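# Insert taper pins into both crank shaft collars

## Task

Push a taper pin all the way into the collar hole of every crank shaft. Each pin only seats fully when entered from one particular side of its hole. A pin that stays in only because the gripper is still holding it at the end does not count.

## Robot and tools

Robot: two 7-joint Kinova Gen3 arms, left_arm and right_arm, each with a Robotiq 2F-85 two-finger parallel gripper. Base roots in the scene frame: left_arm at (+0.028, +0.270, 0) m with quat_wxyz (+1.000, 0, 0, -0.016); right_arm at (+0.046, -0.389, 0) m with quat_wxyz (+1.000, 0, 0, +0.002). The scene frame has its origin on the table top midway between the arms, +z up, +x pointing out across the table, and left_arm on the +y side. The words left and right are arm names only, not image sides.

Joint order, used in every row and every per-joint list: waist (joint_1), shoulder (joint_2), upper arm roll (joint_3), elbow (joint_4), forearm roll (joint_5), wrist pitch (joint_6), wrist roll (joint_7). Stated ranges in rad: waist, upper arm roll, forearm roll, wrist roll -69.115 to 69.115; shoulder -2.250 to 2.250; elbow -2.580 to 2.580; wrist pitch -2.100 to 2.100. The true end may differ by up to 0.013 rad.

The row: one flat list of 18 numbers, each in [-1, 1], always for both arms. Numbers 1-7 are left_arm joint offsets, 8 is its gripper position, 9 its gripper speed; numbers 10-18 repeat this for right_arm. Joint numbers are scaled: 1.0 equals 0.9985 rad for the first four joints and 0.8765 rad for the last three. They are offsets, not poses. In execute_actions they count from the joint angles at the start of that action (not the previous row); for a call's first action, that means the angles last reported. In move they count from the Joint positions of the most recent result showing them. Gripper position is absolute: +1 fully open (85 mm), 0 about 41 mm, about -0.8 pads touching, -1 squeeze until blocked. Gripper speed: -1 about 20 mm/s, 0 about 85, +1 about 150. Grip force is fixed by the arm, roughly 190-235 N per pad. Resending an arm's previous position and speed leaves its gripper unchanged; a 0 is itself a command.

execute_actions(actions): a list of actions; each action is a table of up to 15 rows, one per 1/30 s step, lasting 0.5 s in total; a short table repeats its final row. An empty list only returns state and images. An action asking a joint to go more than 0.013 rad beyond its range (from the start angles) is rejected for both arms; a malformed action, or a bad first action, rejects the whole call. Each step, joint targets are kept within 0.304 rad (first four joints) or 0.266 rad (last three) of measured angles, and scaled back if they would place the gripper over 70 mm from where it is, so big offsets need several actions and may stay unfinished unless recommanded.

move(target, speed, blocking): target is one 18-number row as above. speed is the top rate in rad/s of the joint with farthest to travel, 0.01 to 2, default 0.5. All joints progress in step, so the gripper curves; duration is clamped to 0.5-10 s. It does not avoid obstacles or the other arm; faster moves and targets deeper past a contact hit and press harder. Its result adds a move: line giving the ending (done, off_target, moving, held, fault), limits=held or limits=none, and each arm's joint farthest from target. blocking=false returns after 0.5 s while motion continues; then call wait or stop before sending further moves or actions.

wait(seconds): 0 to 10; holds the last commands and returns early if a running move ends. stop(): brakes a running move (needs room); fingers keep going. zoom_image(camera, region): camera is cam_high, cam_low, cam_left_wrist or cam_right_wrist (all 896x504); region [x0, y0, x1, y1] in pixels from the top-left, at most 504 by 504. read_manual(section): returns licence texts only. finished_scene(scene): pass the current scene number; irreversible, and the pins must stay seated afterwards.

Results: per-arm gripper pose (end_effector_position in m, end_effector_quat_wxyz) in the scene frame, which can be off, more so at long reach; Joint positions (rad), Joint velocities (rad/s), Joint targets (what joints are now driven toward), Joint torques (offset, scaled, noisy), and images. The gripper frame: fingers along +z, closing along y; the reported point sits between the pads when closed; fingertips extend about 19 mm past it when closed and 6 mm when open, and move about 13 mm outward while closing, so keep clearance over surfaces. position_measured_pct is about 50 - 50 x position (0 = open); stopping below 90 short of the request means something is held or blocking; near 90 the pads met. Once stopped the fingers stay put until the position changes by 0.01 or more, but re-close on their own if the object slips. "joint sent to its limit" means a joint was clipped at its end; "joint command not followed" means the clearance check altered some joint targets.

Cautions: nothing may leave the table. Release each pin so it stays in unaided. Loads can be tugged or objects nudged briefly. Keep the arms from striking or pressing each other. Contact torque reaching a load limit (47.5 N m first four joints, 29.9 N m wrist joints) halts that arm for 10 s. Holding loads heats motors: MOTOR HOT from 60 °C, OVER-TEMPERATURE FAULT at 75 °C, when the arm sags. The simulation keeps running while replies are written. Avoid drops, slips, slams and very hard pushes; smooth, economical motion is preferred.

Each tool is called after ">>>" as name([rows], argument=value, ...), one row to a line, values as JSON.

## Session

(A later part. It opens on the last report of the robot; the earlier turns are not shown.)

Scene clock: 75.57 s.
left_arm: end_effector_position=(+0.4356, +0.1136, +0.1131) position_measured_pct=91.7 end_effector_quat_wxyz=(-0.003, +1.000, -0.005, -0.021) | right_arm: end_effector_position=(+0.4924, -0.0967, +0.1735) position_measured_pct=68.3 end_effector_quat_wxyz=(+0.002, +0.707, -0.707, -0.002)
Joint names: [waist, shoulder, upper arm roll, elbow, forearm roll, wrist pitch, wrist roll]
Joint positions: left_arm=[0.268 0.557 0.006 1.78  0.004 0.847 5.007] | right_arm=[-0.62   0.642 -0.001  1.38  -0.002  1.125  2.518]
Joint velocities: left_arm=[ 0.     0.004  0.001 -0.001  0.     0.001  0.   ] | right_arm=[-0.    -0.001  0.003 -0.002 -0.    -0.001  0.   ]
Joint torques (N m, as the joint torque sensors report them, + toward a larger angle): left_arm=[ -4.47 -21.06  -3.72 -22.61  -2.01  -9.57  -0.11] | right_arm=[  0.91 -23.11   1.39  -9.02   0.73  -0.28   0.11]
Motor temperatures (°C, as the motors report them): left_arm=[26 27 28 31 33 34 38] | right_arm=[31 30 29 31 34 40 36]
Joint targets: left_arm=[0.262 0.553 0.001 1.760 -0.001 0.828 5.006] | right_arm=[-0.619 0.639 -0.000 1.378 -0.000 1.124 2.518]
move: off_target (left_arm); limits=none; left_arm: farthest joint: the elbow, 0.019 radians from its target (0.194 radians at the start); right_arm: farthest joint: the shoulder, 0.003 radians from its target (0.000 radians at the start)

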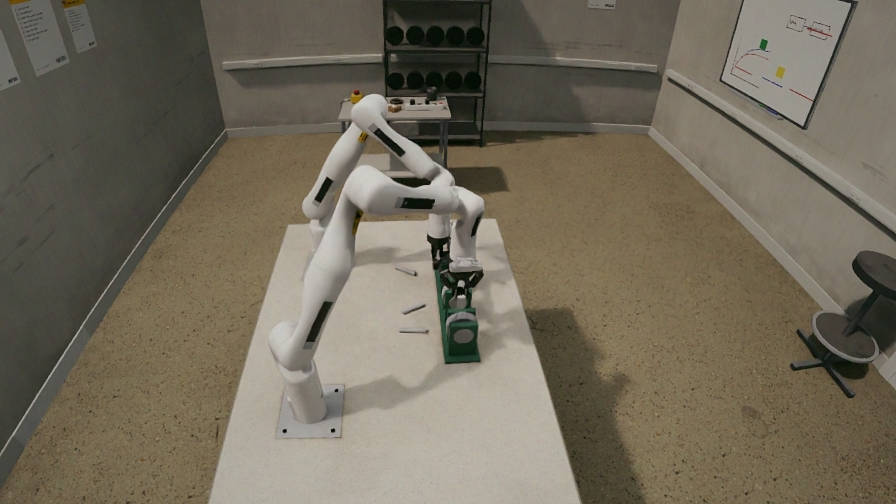

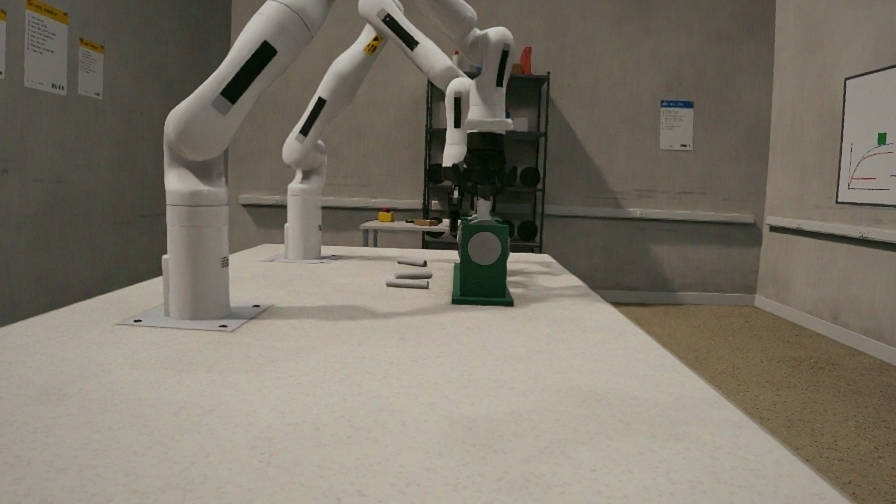

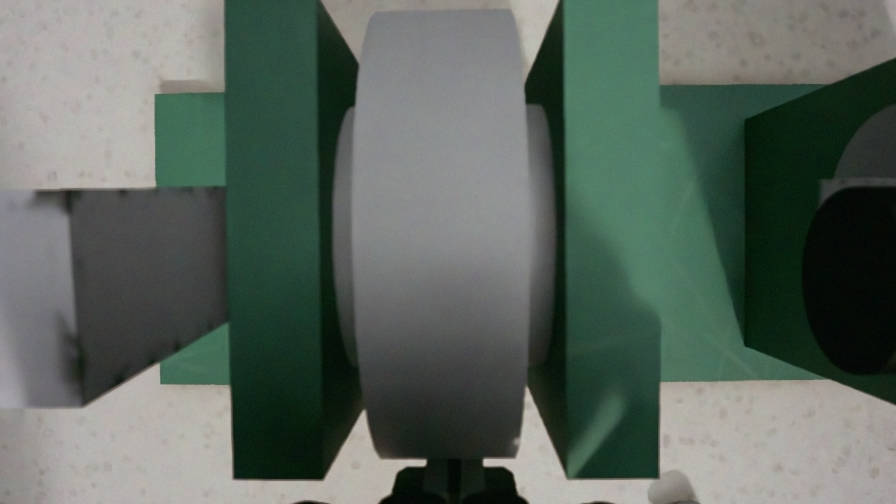

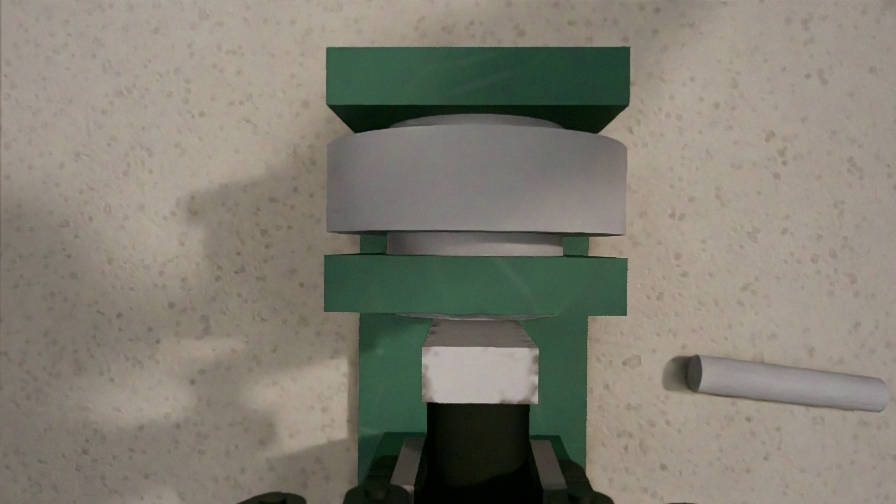

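>>> move(target=[0.041,-0.1,-0.005,0.174,-0.005,-0.13,0.052,-1,0.5,0,-0.002,0,0,0,0,0,0.0,0.5], speed=0.35)

>>> move(target=[0,0,0,0,0,0,0,-1,0.5,0,-0.053,0,-0.094,0,0.163,-0.15,0.0,0.5], speed=0.4)

>>> move(target=[-0.09,-0.3,0,0.13,0,0.2,0,-1,0.5,-0.1627,-0.218,0,0.363,0,-0.165,-1,-0.2,0.5], speed=1.0)

Scene clock: 77.23 s.
left_arm: end_effector_position=(+0.3914, +0.1139, +0.1169) position_measured_pct=91.7 end_effector_quat_wxyz=(-0.000, +1.000, -0.002, -0.001) | right_arm: end_effector_position=(+0.4926, -0.0965, +0.1746) position_measured_pct=50.0 end_effector_quat_wxyz=(+0.001, +0.707, -0.707, -0.001)
Joint names: [waist, shoulder, upper arm roll, elbow, forearm roll, wrist pitch, wrist roll]
Joint positions: left_arm=[ 0.309  0.458  0.001  1.953 -0.001  0.733  5.052] | right_arm=[-0.62   0.64  -0.001  1.38  -0.002  1.125  2.518]
Joint velocities: left_arm=[ 0.001 -0.002  0.003  0.    -0.    -0.     0.   ] | right_arm=[-0.     0.001  0.    -0.001  0.    -0.002  0.   ]
Joint torques (N m, as the joint torque sensors report them, + toward a larger angle): left_arm=[  0.03 -14.9    0.14  -6.45  -0.18  -0.09  -0.33] | right_arm=[ -0.03 -20.83   0.21  -7.96   0.07   0.12   0.07]
Motor temperatures (°C, as the motors report them): left_arm=[26 27 28 31 33 34 38] | right_arm=[31 30 29 31 34 40 36]
Joint targets: left_arm=[0.309 0.457 0.001 1.953 -0.001 0.733 5.052] | right_arm=[-0.620 0.640 -0.001 1.380 -0.002 1.125 2.518]
move: done; limits=none; left_arm: farthest joint: the waist, 0.000 radians from its target (0.041 radians at the start); right_arm: farthest joint: the waist, 0.000 radians from its target (0.000 radians at the start)

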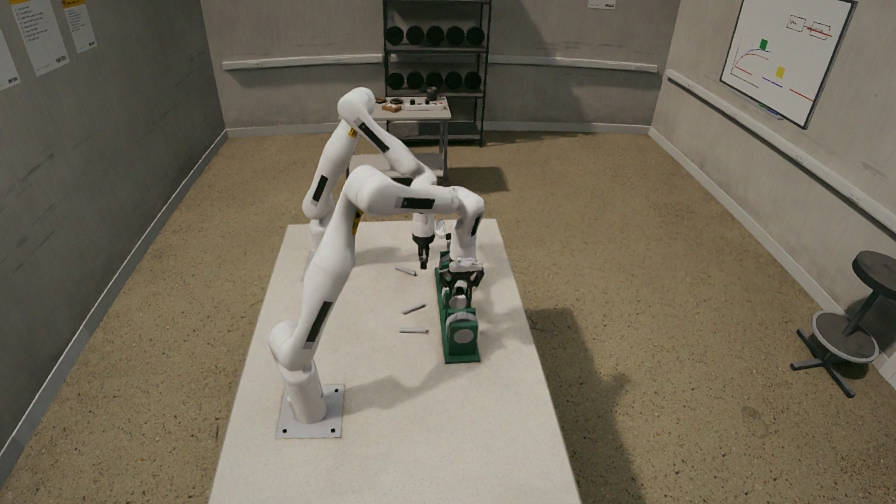

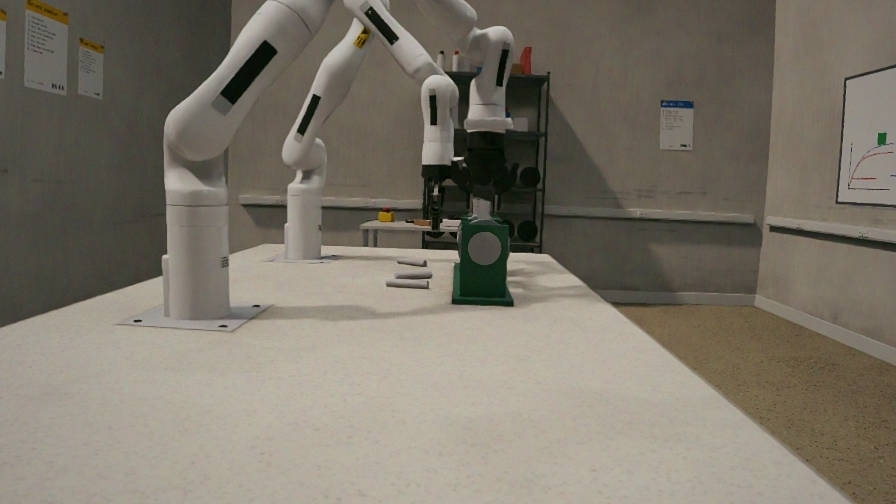

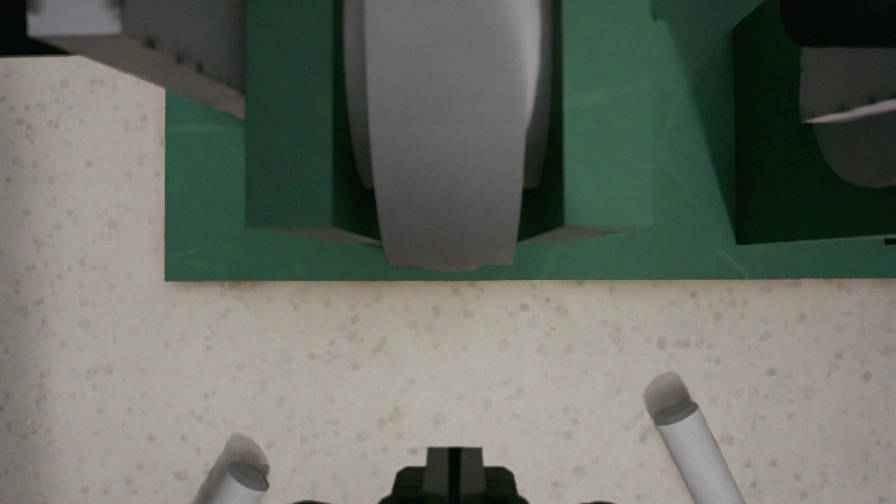

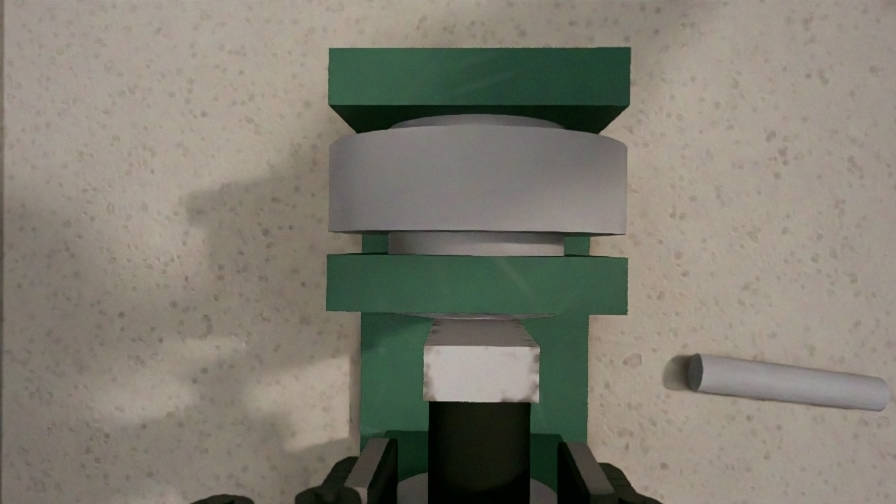

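Scene clock: 78.00 s.
left_arm: end_effector_position=(+0.3914, +0.1139, +0.1169) position_measured_pct=91.7 end_effector_quat_wxyz=(-0.000, +1.000, -0.002, -0.001) | right_arm: end_effector_position=(+0.4925, -0.0966, +0.2302) position_measured_pct=50.0 end_effector_quat_wxyz=(+0.001, -0.659, +0.752, +0.001)
Joint names: [waist, shoulder, upper arm roll, elbow, forearm roll, wrist pitch, wrist roll]
Joint positions: left_arm=[ 0.309  0.458  0.001  1.953 -0.001  0.733  5.052] | right_arm=[-0.62   0.587 -0.001  1.286 -0.002  1.267  2.387]
Joint velocities: left_arm=[ 0.    -0.    -0.001  0.    -0.    -0.003  0.   ] | right_arm=[-0.    -0.     0.    -0.002  0.    -0.    -0.   ]
Joint torques (N m, as the joint torque sensors report them, + toward a larger angle): left_arm=[  0.   -15.73  -0.1   -6.26   0.06  -0.1    0.1 ] | right_arm=[  0.02 -20.56   0.52  -8.3    0.02   0.1    0.03]
Motor temperatures (°C, as the motors report them): left_arm=[26 27 28 31 33 34 38] | right_arm=[31 30 29 31 34 40 36]
Joint targets: left_arm=[0.309 0.458 0.001 1.953 -0.001 0.733 5.052] | right_arm=[-0.620 0.587 -0.001 1.286 -0.002 1.267 2.387]
move: done; limits=none; left_arm: farthest joint: the waist, 0.000 radians from its target (0.000 radians at the start); right_arm: farthest joint: the waist, 0.000 radians from its target (0.000 radians at the start)

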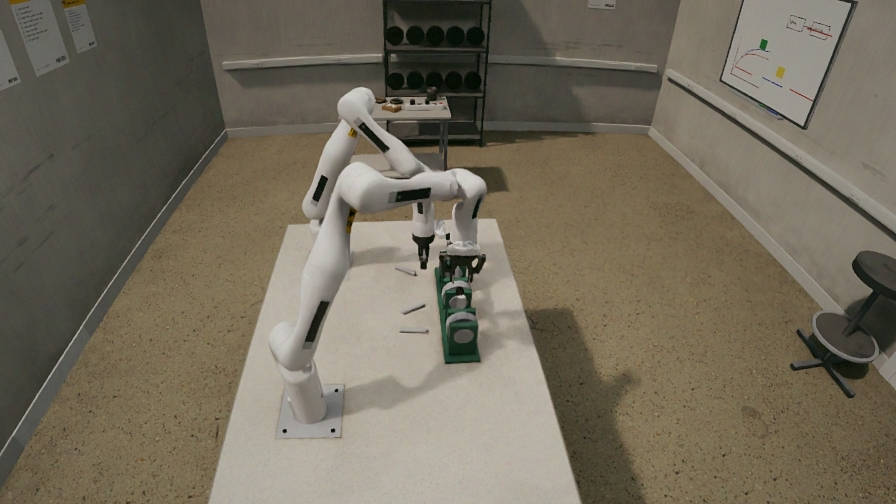

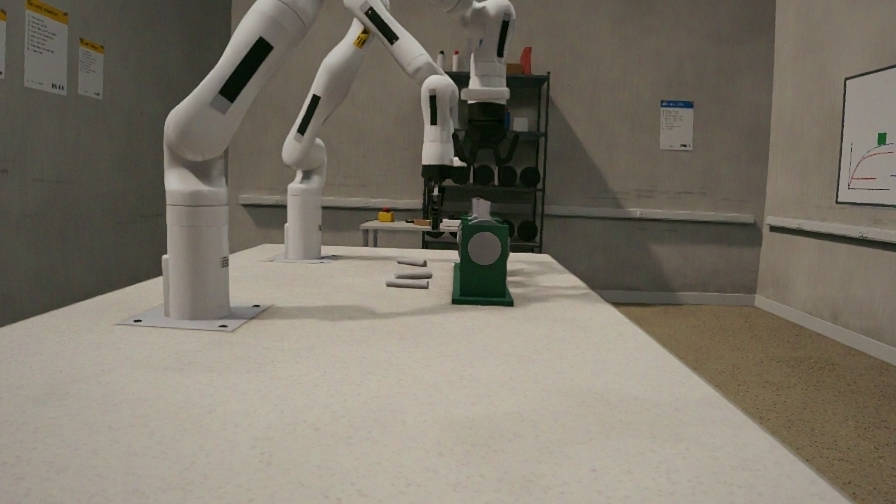

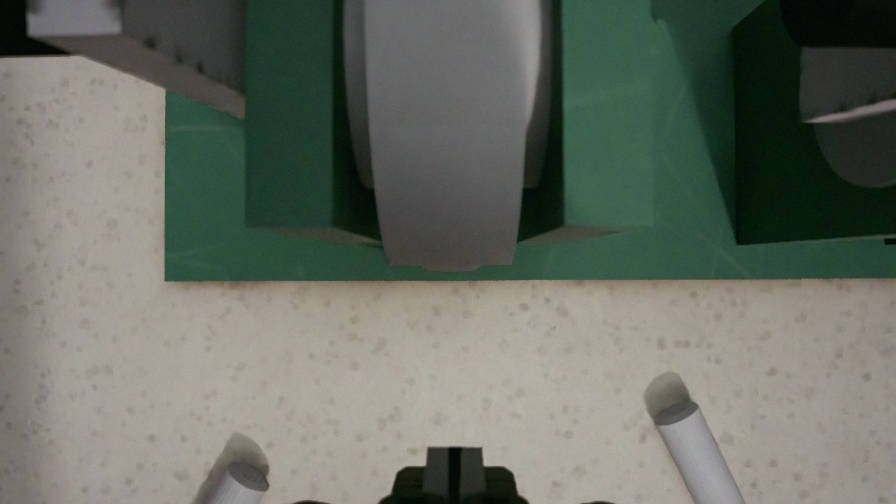

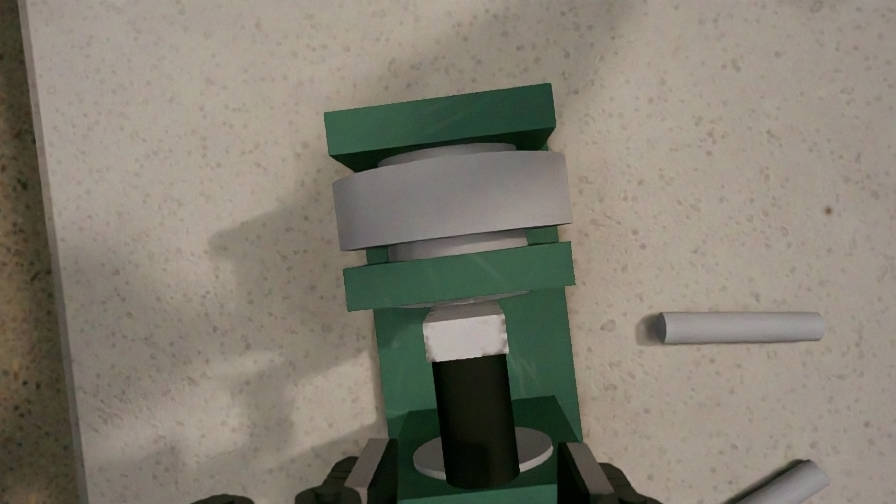

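Scene clock: 79.47 s.
left_arm: end_effector_position=(+0.3218, +0.1685, +0.1937) position_measured_pct=91.7 end_effector_quat_wxyz=(-0.001, +0.999, +0.043, -0.004) | right_arm: end_effector_position=(+0.3703, -0.0974, +0.2299) position_measured_pct=59.9 end_effector_quat_wxyz=(-0.000, -0.355, +0.935, +0.001)
Joint names: [waist, shoulder, upper arm roll, elbow, forearm roll, wrist pitch, wrist roll]
Joint positions: left_arm=[ 0.219  0.158  0.001  2.083 -0.001  0.908  5.052] | right_arm=[-0.782  0.37  -0.001  1.649 -0.002  1.123  1.51 ]
Joint velocities: left_arm=[-0.001 -0.003  0.     0.001  0.     0.     0.   ] | right_arm=[-0.001 -0.002  0.001  0.001 -0.     0.001  0.   ]
Joint torques (N m, as the joint torque sensors report them, + toward a larger angle): left_arm=[ -0.2  -10.7   -0.48  -7.62   0.2   -0.25  -0.17] | right_arm=[  0.1  -15.76   0.28  -7.26   0.06   0.24   0.07]
Motor temperatures (°C, as the motors report them): left_arm=[26 27 28 31 33 34 38] | right_arm=[31 30 29 31 34 40 36]
Joint targets: left_arm=[0.219 0.158 0.001 2.083 -0.001 0.908 5.052] | right_arm=[-0.783 0.369 -0.001 1.649 -0.002 1.123 1.510]
move: done; limits=none; left_arm: farthest joint: the waist, 0.000 radians from its target (0.090 radians at the start); right_arm: farthest joint: the waist, 0.000 radians from its target (0.162 radians at the start)

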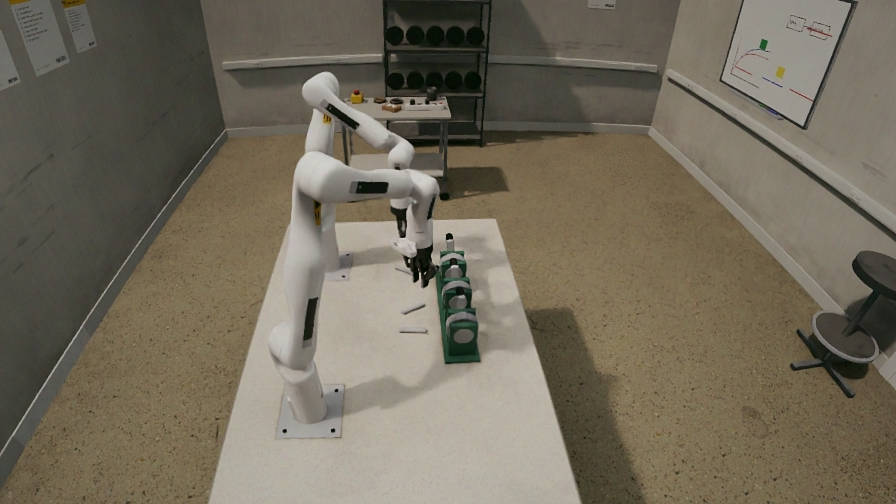

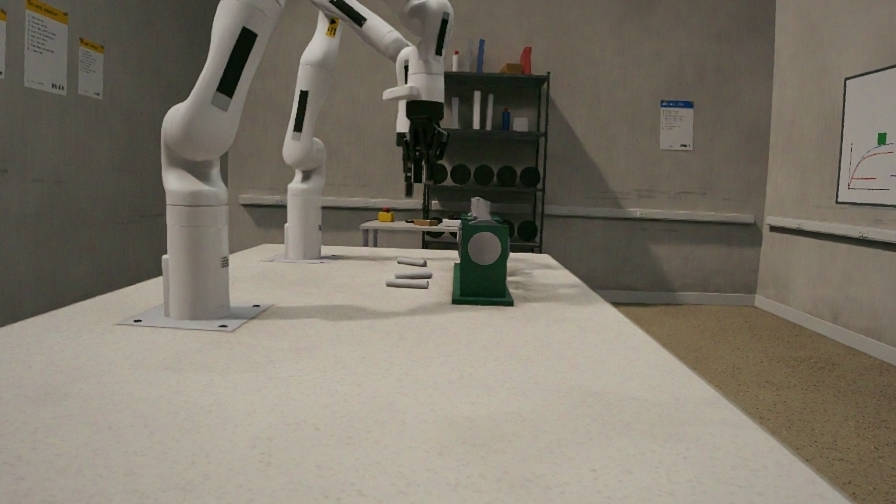

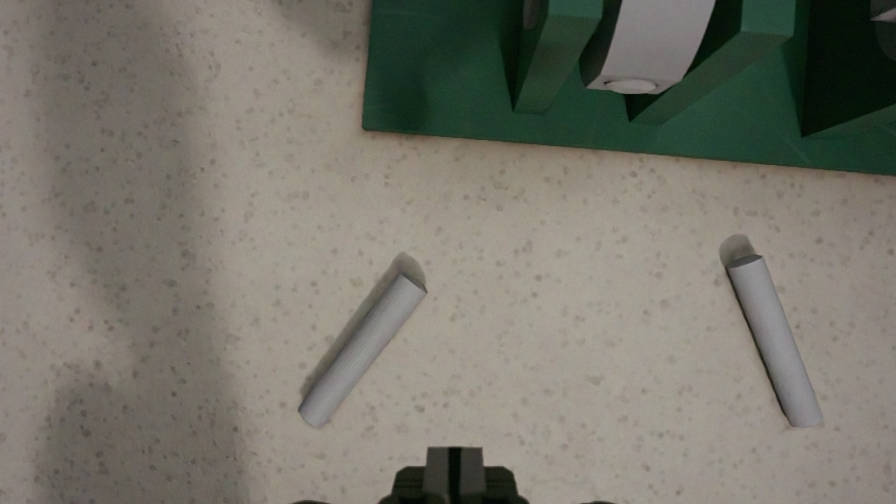

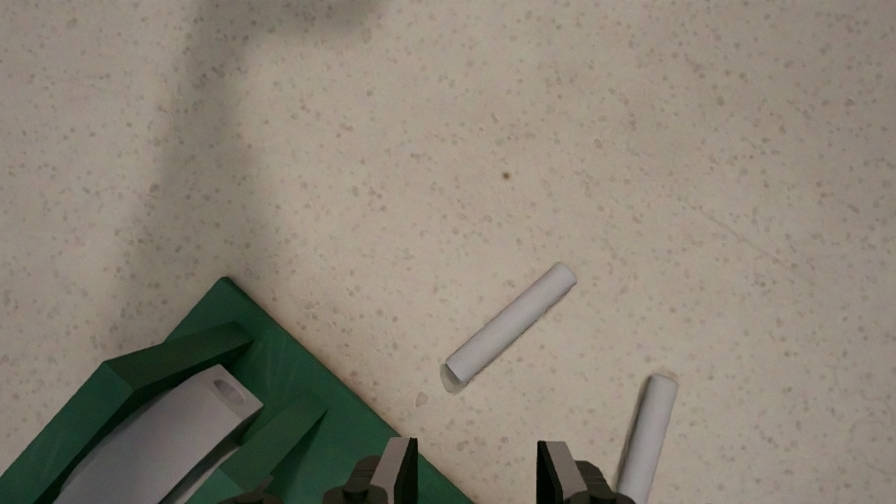

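>>> move(target=[0,0,0,0,0,0,0,-1,0.5,0,0.2427,0.001,0.2178,0.002,-0.525,-0.9416,-0.2,0.5], speed=1.0)

Scene clock: 81.00 s.
left_arm: end_effector_position=(+0.3218, +0.1685, +0.1937) position_measured_pct=91.7 end_effector_quat_wxyz=(-0.001, +0.999, +0.043, -0.004) | right_arm: end_effector_position=(+0.3710, -0.0980, +0.0704) position_measured_pct=59.9 end_effector_quat_wxyz=(+0.000, +0.050, +0.999, +0.001)
Joint names: [waist, shoulder, upper arm roll, elbow, forearm roll, wrist pitch, wrist roll]
Joint positions: left_arm=[ 0.219  0.158  0.001  2.083 -0.001  0.908  5.052] | right_arm=[-0.782  0.612 -0.     1.866  0.     0.663  0.685]
Joint velocities: left_arm=[-0.001  0.     0.    -0.     0.    -0.     0.   ] | right_arm=[0.    0.001 0.001 0.    0.    0.    0.   ]
Joint torques (N m, as the joint torque sensors report them, + toward a larger angle): left_arm=[  0.19 -10.72  -0.27  -7.69  -0.04  -0.26  -0.26] | right_arm=[ -0.02 -17.59   0.12  -5.32   0.18   0.22  -0.24]
Motor temperatures (°C, as the motors report them): left_arm=[26 27 28 31 33 34 38] | right_arm=[31 30 29 31 34 40 36]
Joint targets: left_arm=[0.219 0.158 0.001 2.083 -0.001 0.908 5.052] | right_arm=[-0.782 0.612 -0.000 1.866 0.000 0.663 0.685]
move: done; limits=none; left_arm: farthest joint: the waist, 0.000 radians from its target (0.000 radians at the start); right_arm: farthest joint: the shoulder, 0.001 radians from its target (0.243 radians at the start)

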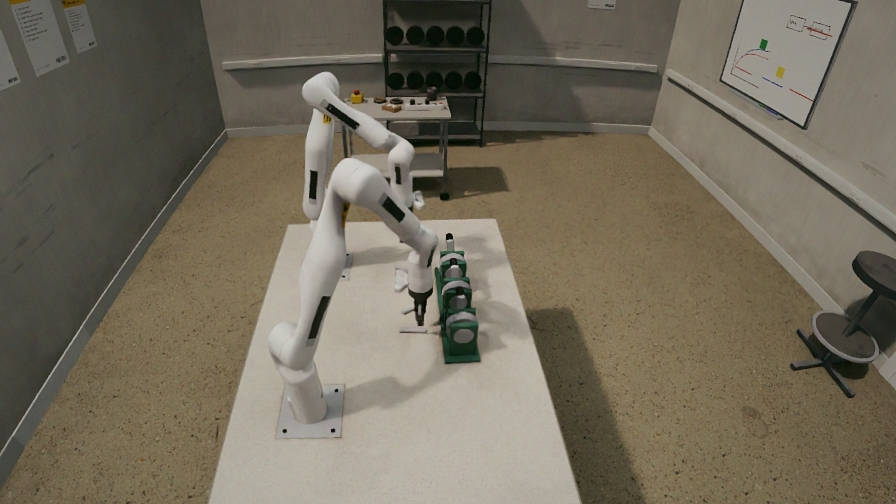

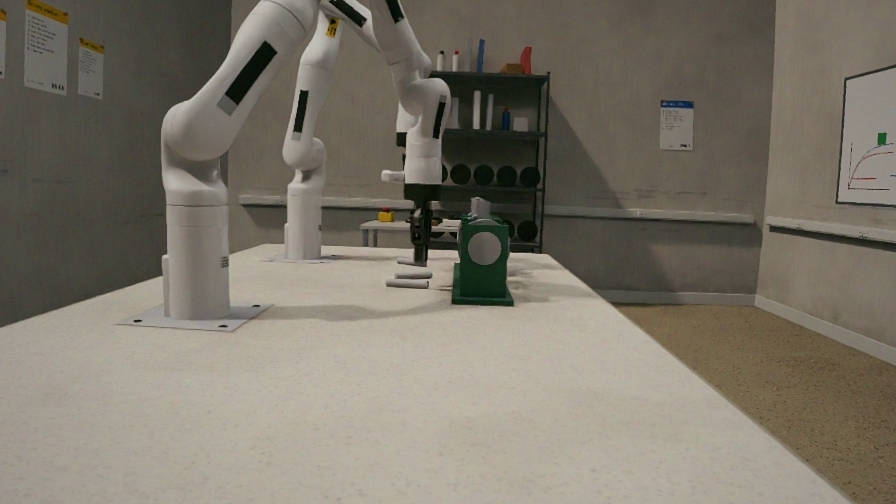

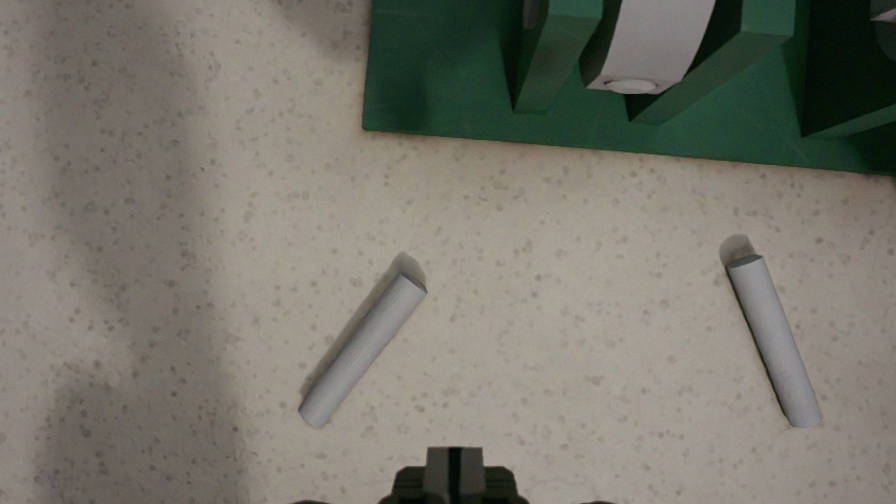

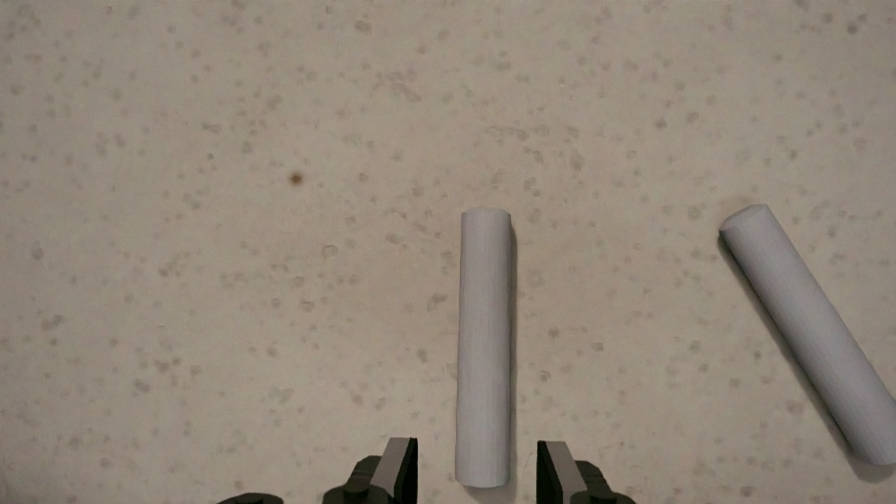

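>>> move(target=[0,0,0,0,0,0,0,-1,0.5,0,0.095,0,0.0273,0,-0.1388,0,-0.2,0.5], speed=0.25)

>>> move(target=[0,0,0,0,0,0,0,-1,0.5,0,0,0,0,0,0,0,-1,-0.2])

>>> move(target=[0,0,0,0,0,0,0,-1,0.5,0,-0.355,0,-0.262,0,0.703,0,-1,-0.2], speed=0.7)

Scene clock: 82.20 s.
left_arm: end_effector_position=(+0.3218, +0.1685, +0.1937) position_measured_pct=91.7 end_effector_quat_wxyz=(-0.001, +0.999, +0.043, -0.004) | right_arm: end_effector_position=(+0.3709, -0.0981, +0.0244) position_measured_pct=59.9 end_effector_quat_wxyz=(+0.000, +0.050, +0.999, +0.001)
Joint names: [waist, shoulder, upper arm roll, elbow, forearm roll, wrist pitch, wrist roll]
Joint positions: left_arm=[ 0.219  0.158  0.001  2.083 -0.001  0.908  5.052] | right_arm=[-0.782  0.706 -0.     1.893  0.     0.541  0.685]
Joint velocities: left_arm=[ 0.001 -0.    -0.001 -0.    -0.     0.    -0.   ] | right_arm=[ 0.     0.005  0.001  0.003  0.     0.001 -0.   ]
Joint torques (N m, as the joint torque sensors report them, + toward a larger angle): left_arm=[ -0.1  -10.42   0.3   -7.73  -0.17  -0.37  -0.29] | right_arm=[ -0.37 -18.01   0.4   -4.22  -0.07   0.09  -0.04]
Motor temperatures (°C, as the motors report them): left_arm=[26 27 28 31 33 34 38] | right_arm=[31 30 29 31 34 40 36]
Joint targets: left_arm=[0.219 0.158 0.001 2.083 -0.001 0.908 5.052] | right_arm=[-0.782 0.706 -0.000 1.893 0.000 0.541 0.685]
move: done; limits=none; left_arm: farthest joint: the waist, 0.000 radians from its target (0.000 radians at the start); right_arm: farthest joint: the shoulder, 0.001 radians from its target (0.095 radians at the start)

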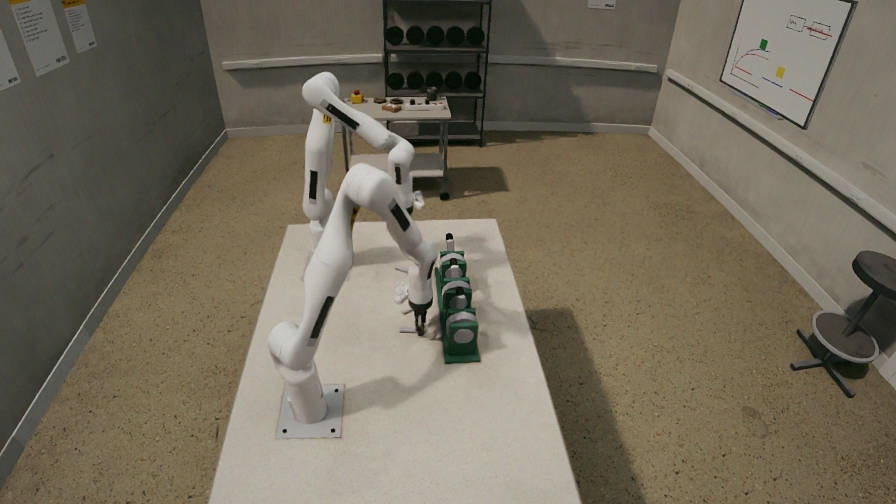

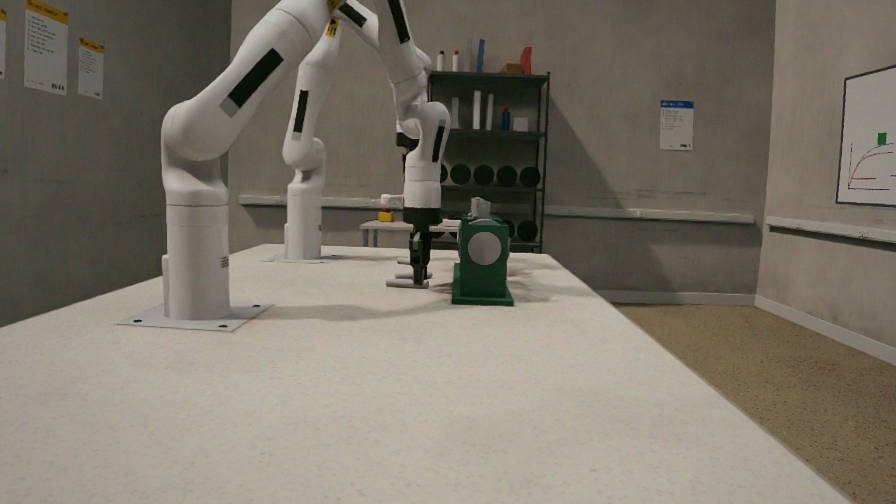

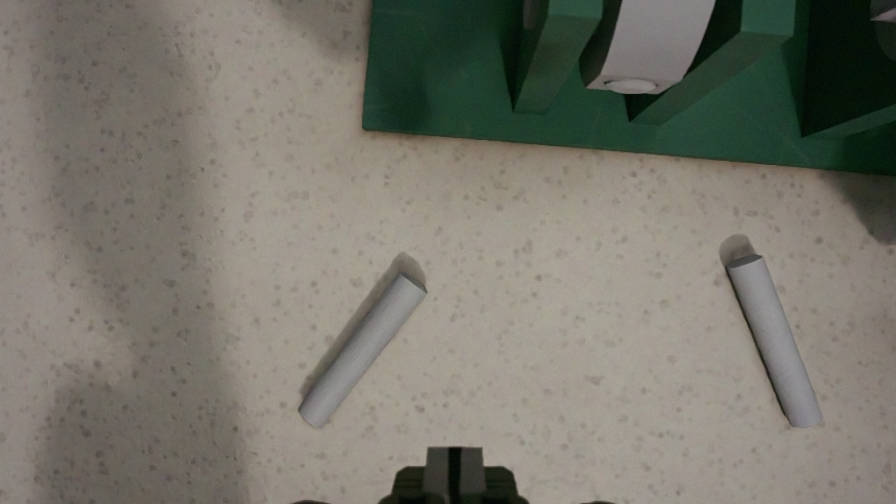

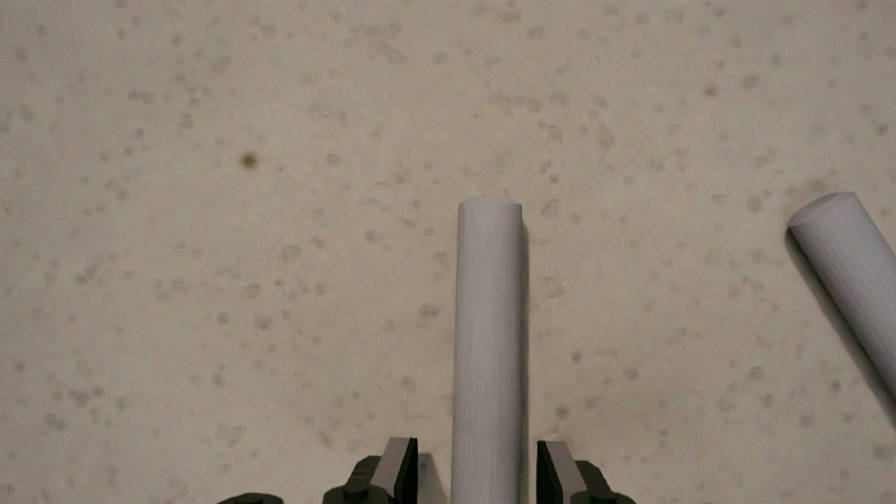

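Scene clock: 82.77 s.
left_arm: end_effector_position=(+0.3218, +0.1685, +0.1937) position_measured_pct=91.7 end_effector_quat_wxyz=(-0.001, +0.999, +0.043, -0.004) | right_arm: end_effector_position=(+0.3710, -0.0978, +0.0250) position_measured_pct=77.4 end_effector_quat_wxyz=(+0.001, +0.050, +0.999, +0.001)
Joint names: [waist, shoulder, upper arm roll, elbow, forearm roll, wrist pitch, wrist roll]
Joint positions: left_arm=[ 0.219  0.158  0.001  2.083 -0.001  0.908  5.052] | right_arm=[-0.782  0.705 -0.001  1.893 -0.     0.541  0.685]
Joint velocities: left_arm=[-0.     0.001  0.002 -0.     0.    -0.001 -0.   ] | right_arm=[ 0.    -0.001 -0.001  0.002 -0.    -0.     0.   ]
Joint torques (N m, as the joint torque sensors report them, + toward a larger angle): left_arm=[  0.08 -10.93  -0.35  -7.34   0.    -0.34  -0.52] | right_arm=[ -0.36 -17.11   0.8   -4.14   0.15   0.17  -0.06]
Motor temperatures (°C, as the motors report them): left_arm=[26 27 28 31 33 34 38] | right_arm=[31 30 29 31 34 40 36]
Joint targets: left_arm=[0.219 0.158 0.001 2.083 -0.001 0.908 5.052] | right_arm=[-0.782 0.706 -0.000 1.893 0.000 0.541 0.685]
move: done; limits=none; left_arm: farthest joint: the waist, 0.000 radians from its target (0.000 radians at the start); right_arm: farthest joint: the shoulder, 0.001 radians from its target (0.000 radians at the start)

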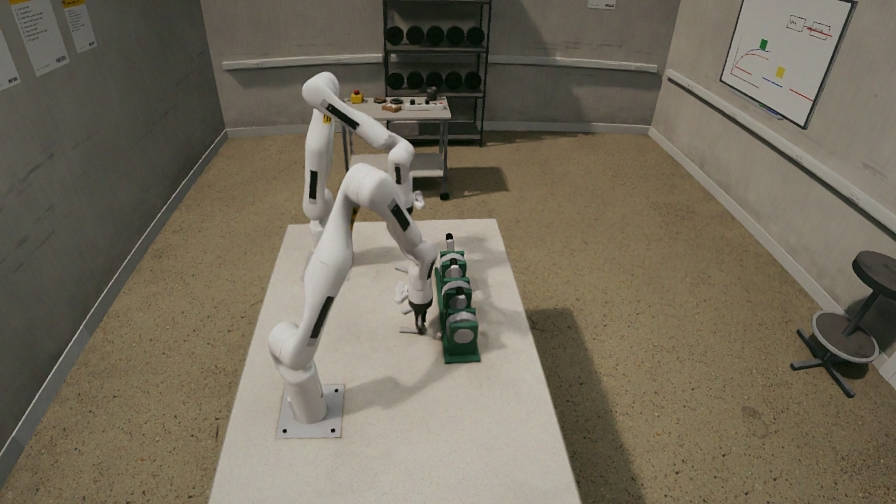

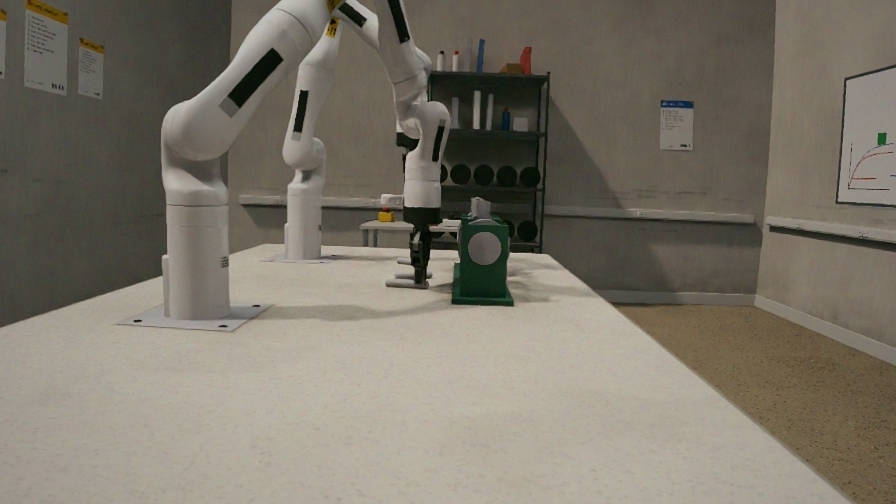

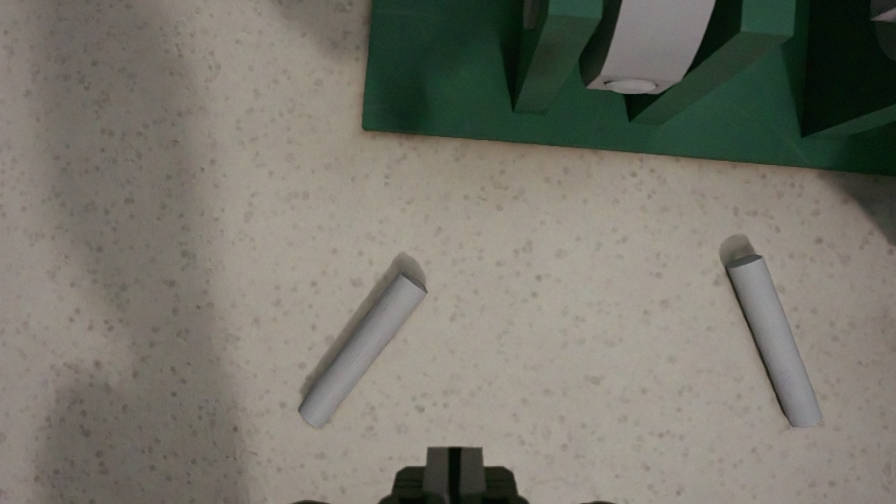

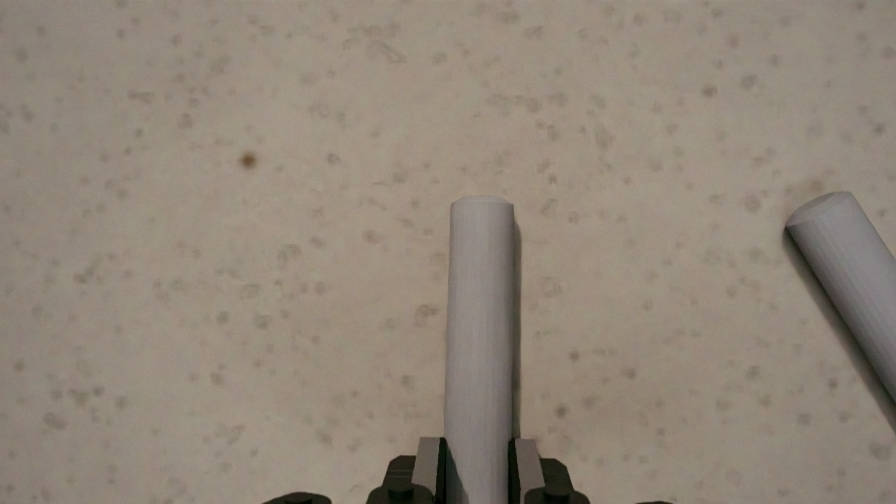

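Scene clock: 84.17 s.
left_arm: end_effector_position=(+0.3218, +0.1685, +0.1937) position_measured_pct=91.7 end_effector_quat_wxyz=(-0.001, +0.999, +0.043, -0.004) | right_arm: end_effector_position=(+0.3692, -0.0997, +0.2430) position_measured_pct=77.4 end_effector_quat_wxyz=(+0.001, +0.050, +0.999, +0.001)
Joint names: [waist, shoulder, upper arm roll, elbow, forearm roll, wrist pitch, wrist roll]
Joint positions: left_arm=[ 0.219  0.158  0.001  2.083 -0.001  0.908  5.052] | right_arm=[-0.782  0.351 -0.001  1.632 -0.     1.158  0.685]
Joint velocities: left_arm=[-0.001  0.    -0.001  0.    -0.    -0.001  0.   ] | right_arm=[-0.    -0.003 -0.001  0.001 -0.    -0.001  0.   ]
Joint torques (N m, as the joint torque sensors report them, + toward a larger angle): left_arm=[ -0.24 -10.89  -0.35  -7.89  -0.34  -0.22  -0.09] | right_arm=[ -0.5  -16.43   0.15  -8.04  -0.05   0.12  -0.04]
Motor temperatures (°C, as the motors report them): left_arm=[26 27 28 31 33 34 38] | right_arm=[31 30 29 31 34 40 36]
Joint targets: left_arm=[0.219 0.158 0.001 2.083 -0.001 0.908 5.052] | right_arm=[-0.782 0.350 -0.001 1.632 -0.000 1.158 0.685]
move: done; limits=none; left_arm: farthest joint: the waist, 0.000 radians from its target (0.000 radians at the start); right_arm: farthest joint: the waist, 0.000 radians from its target (0.000 radians at the start)

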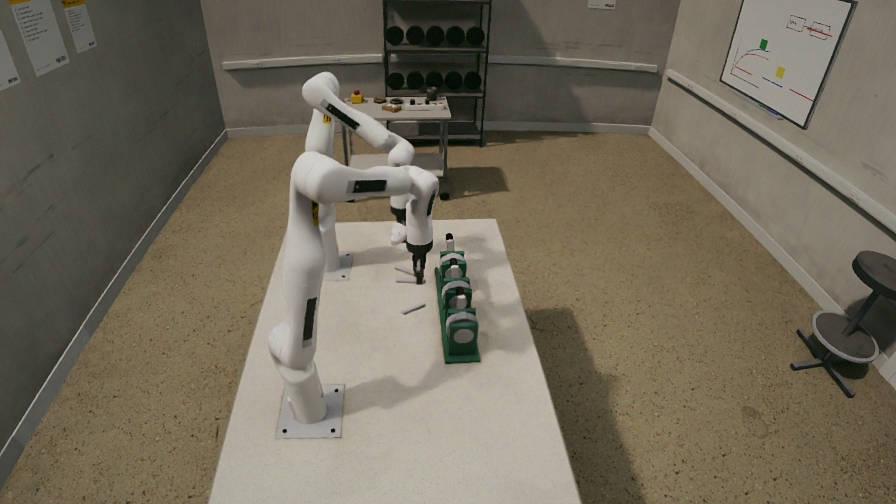

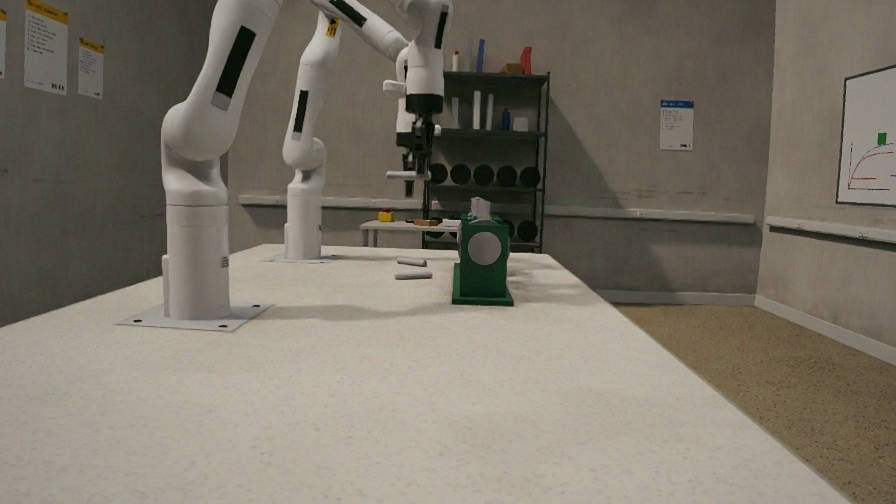

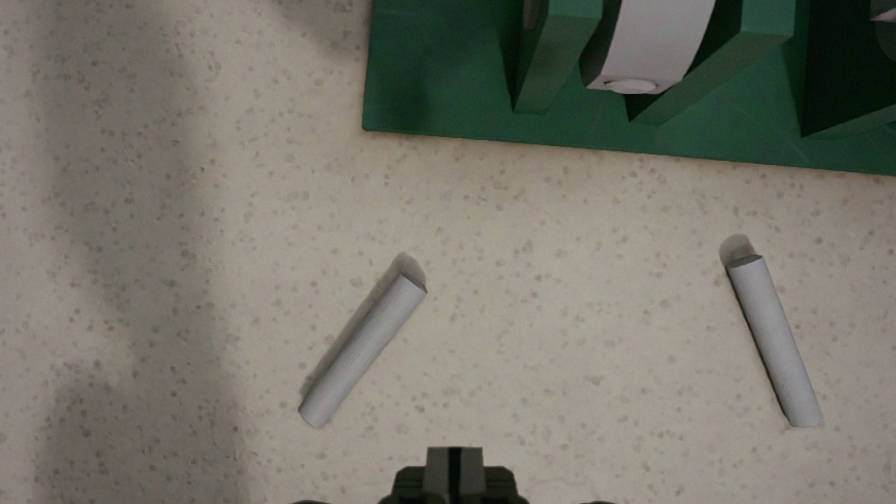

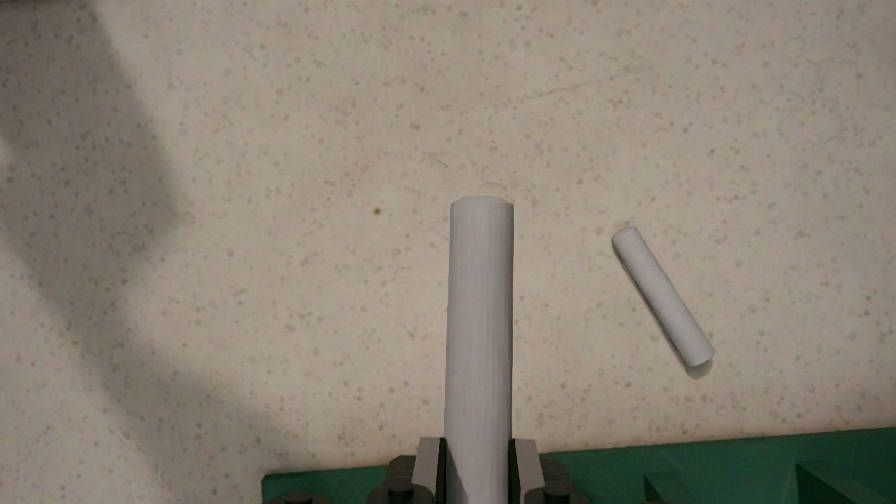

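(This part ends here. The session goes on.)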